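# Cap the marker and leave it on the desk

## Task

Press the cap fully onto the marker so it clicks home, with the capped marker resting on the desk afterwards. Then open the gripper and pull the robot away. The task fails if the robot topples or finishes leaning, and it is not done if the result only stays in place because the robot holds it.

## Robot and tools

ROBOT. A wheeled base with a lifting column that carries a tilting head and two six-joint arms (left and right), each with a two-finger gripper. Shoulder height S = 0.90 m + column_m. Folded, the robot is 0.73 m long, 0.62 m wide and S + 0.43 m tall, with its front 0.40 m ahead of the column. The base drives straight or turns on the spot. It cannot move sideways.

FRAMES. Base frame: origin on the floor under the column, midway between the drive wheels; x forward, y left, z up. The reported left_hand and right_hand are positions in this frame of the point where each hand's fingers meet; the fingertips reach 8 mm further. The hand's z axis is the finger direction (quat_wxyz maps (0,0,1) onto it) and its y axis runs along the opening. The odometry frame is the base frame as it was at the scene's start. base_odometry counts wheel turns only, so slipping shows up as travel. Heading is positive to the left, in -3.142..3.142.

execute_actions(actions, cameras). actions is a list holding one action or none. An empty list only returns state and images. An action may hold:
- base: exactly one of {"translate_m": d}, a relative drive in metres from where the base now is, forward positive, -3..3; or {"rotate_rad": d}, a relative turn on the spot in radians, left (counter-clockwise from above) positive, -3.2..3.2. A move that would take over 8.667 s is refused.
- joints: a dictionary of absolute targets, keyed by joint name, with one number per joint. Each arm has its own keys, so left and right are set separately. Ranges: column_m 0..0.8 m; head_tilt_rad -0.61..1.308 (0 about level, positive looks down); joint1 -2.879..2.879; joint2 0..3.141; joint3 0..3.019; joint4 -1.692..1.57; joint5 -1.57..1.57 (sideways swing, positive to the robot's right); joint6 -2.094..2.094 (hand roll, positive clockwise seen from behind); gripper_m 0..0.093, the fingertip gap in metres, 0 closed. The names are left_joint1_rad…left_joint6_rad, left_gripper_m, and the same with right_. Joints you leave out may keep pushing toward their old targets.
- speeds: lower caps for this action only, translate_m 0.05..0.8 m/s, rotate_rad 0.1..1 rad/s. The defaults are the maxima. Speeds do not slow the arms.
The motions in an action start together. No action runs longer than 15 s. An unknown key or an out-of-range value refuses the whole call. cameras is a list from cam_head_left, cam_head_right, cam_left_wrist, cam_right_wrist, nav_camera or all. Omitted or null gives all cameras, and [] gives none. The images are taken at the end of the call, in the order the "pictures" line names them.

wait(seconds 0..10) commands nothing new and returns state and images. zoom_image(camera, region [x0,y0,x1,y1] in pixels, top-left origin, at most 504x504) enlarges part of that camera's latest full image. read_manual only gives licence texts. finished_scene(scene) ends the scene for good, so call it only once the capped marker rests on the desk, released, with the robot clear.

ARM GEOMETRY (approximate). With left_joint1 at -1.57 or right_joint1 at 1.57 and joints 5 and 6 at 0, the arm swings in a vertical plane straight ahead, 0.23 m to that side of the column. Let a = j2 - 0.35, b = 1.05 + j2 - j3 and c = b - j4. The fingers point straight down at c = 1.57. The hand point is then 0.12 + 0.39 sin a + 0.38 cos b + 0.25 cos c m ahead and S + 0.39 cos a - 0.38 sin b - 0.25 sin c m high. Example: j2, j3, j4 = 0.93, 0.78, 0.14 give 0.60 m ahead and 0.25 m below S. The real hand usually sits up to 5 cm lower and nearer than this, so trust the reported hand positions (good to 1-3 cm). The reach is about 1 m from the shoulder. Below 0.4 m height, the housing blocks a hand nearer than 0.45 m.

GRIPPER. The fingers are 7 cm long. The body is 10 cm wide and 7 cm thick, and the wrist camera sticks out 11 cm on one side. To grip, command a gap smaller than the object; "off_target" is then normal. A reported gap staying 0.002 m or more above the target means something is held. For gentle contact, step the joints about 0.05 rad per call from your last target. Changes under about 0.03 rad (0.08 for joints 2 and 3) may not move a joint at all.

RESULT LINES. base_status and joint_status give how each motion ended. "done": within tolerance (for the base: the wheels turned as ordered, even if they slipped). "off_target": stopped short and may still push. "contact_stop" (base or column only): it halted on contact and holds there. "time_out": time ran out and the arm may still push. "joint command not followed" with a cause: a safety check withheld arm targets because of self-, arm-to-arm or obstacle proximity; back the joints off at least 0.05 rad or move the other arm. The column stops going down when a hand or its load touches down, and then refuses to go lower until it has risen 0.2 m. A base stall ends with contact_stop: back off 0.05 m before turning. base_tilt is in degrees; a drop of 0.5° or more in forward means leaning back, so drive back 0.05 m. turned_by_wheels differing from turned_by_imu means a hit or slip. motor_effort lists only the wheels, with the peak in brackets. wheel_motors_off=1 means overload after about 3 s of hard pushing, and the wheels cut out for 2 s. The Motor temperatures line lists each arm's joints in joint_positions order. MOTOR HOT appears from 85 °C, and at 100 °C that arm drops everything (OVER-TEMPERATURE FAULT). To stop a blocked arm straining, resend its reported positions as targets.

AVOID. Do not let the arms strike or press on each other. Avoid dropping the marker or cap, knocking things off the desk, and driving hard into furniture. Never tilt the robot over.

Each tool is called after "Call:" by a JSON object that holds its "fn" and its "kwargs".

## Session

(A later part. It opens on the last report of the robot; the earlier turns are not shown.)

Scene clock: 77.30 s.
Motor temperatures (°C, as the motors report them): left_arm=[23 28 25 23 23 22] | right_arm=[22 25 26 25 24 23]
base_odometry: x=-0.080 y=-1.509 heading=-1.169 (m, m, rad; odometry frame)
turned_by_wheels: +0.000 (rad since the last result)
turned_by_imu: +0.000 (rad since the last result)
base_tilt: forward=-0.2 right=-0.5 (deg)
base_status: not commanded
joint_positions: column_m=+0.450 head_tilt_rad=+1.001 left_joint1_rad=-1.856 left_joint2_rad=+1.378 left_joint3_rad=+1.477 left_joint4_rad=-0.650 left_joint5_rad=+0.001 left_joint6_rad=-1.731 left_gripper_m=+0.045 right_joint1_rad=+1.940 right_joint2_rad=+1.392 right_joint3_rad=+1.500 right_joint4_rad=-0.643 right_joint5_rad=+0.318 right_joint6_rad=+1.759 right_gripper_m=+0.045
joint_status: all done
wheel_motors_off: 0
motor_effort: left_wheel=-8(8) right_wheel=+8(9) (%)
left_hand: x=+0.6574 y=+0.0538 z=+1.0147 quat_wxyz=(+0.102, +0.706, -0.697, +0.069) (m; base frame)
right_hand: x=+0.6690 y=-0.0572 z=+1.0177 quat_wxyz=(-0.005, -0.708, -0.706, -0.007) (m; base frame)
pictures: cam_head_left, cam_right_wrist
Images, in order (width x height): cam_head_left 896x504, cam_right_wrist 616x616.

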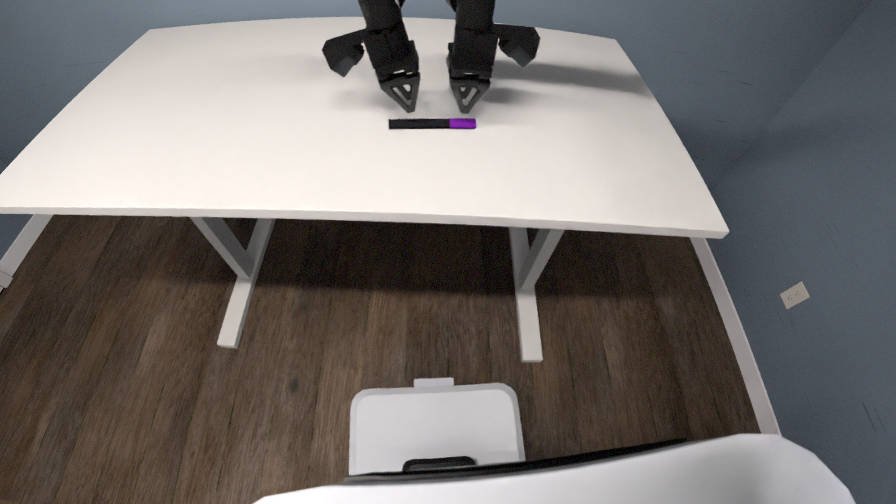

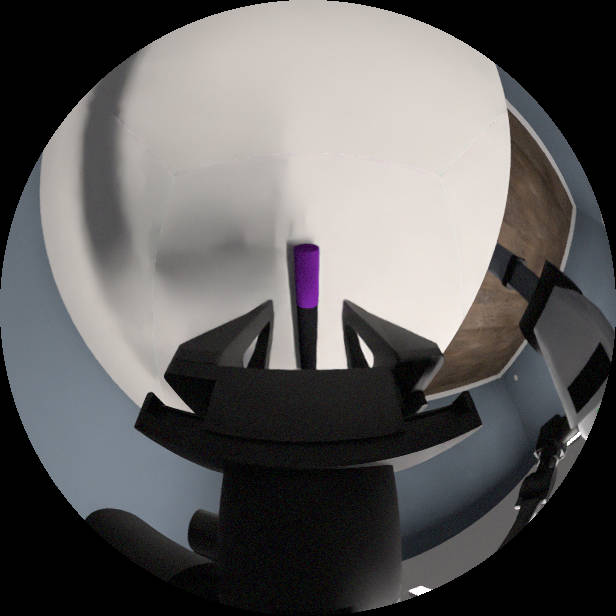

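Call:
{"fn": "zoom_image", "kwargs": {"camera": "cam_right_wrist", "region": [285, 290, 330, 325]}}

Call:
{"fn": "zoom_image", "kwargs": {"camera": "cam_head_left", "region": [435, 112, 465, 135]}}

Region (285, 290, 330, 325) of cam_right_wrist's 616x616 image, scaled by 11.200, with more detail than that image has.

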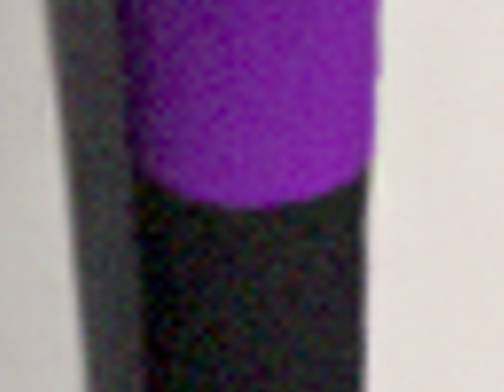

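Region (435, 112, 465, 135) of cam_head_left's 896x504 image, scaled by 16.800, with more detail than that image has; it fills the top 386 rows of this view, and the rest is white.

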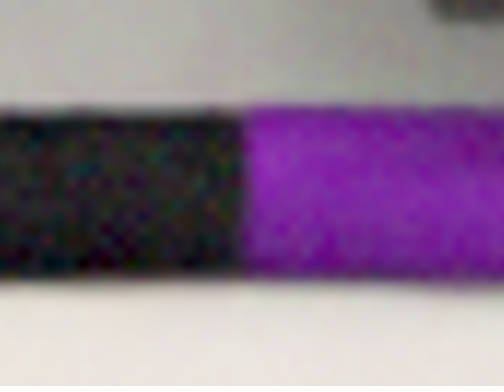

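Call:
{"fn": "execute_actions", "kwargs": {"actions": [{"base":{"translate_m":-0.6},"joints":{"column_m":0.5,"left_joint1_rad":-1.6,"right_joint1_rad":1.6,"left_joint5_rad":0,"right_joint5_rad":0,"left_joint2_rad":1.0,"right_joint2_rad":1.0,"left_joint3_rad":0.85,"right_joint3_rad":0.85,"left_joint4_rad":-0.4,"right_joint4_rad":-0.4,"head_tilt_rad":0.7}}], "cameras": ["cam_head_left"]}}

Scene clock: 83.40 s.
Motor temperatures (°C, as the motors report them): left_arm=[23 28 25 23 23 22] | right_arm=[22 25 26 25 24 23]
base_odometry: x=-0.315 y=-0.957 heading=-1.169 (m, m, rad; odometry frame)
turned_by_wheels: +0.000 (rad since the last result)
turned_by_imu: +0.002 (rad since the last result)
base_tilt: forward=-0.1 right=-0.5 (deg)
base_status: done
joint_positions: column_m=+0.500 head_tilt_rad=+0.716 left_joint1_rad=-1.588 left_joint2_rad=+0.992 left_joint3_rad=+0.844 left_joint4_rad=-0.405 left_joint5_rad=-0.002 left_joint6_rad=-1.731 left_gripper_m=+0.045 right_joint1_rad=+1.594 right_joint2_rad=+0.992 right_joint3_rad=+0.841 right_joint4_rad=-0.402 right_joint5_rad=+0.002 right_joint6_rad=+1.759 right_gripper_m=+0.045
joint_status: all done
wheel_motors_off: 0
motor_effort: left_wheel=+0(47) right_wheel=+1(46) (%)
left_hand: x=+0.4885 y=+0.2171 z=+1.1084 quat_wxyz=(+0.014, +0.759, -0.651, -0.007) (m; base frame)
right_hand: x=+0.4872 y=-0.2152 z=+1.1080 quat_wxyz=(+0.016, -0.767, -0.642, +0.006) (m; base frame)
pictures: cam_head_left
Images, in order (width x height): cam_head_left 896x504.

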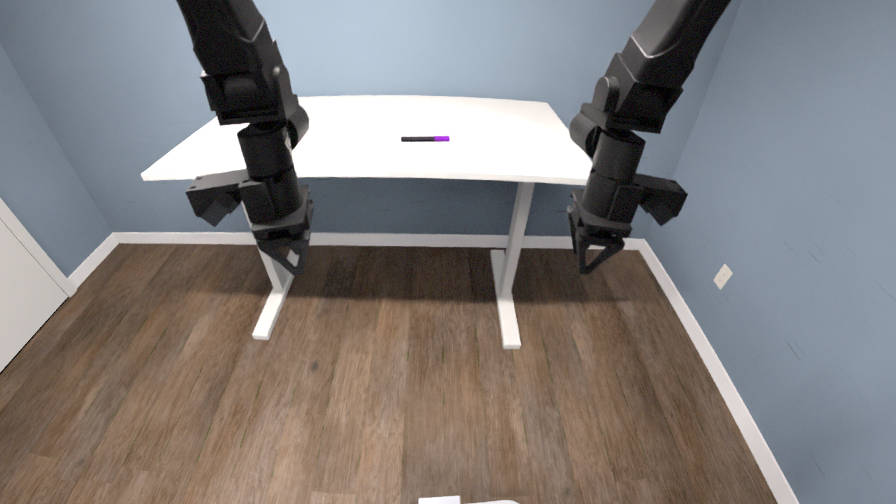

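Call:
{"fn": "finished_scene", "kwargs": {"scene": 2}}

The scene is finished: the task was done.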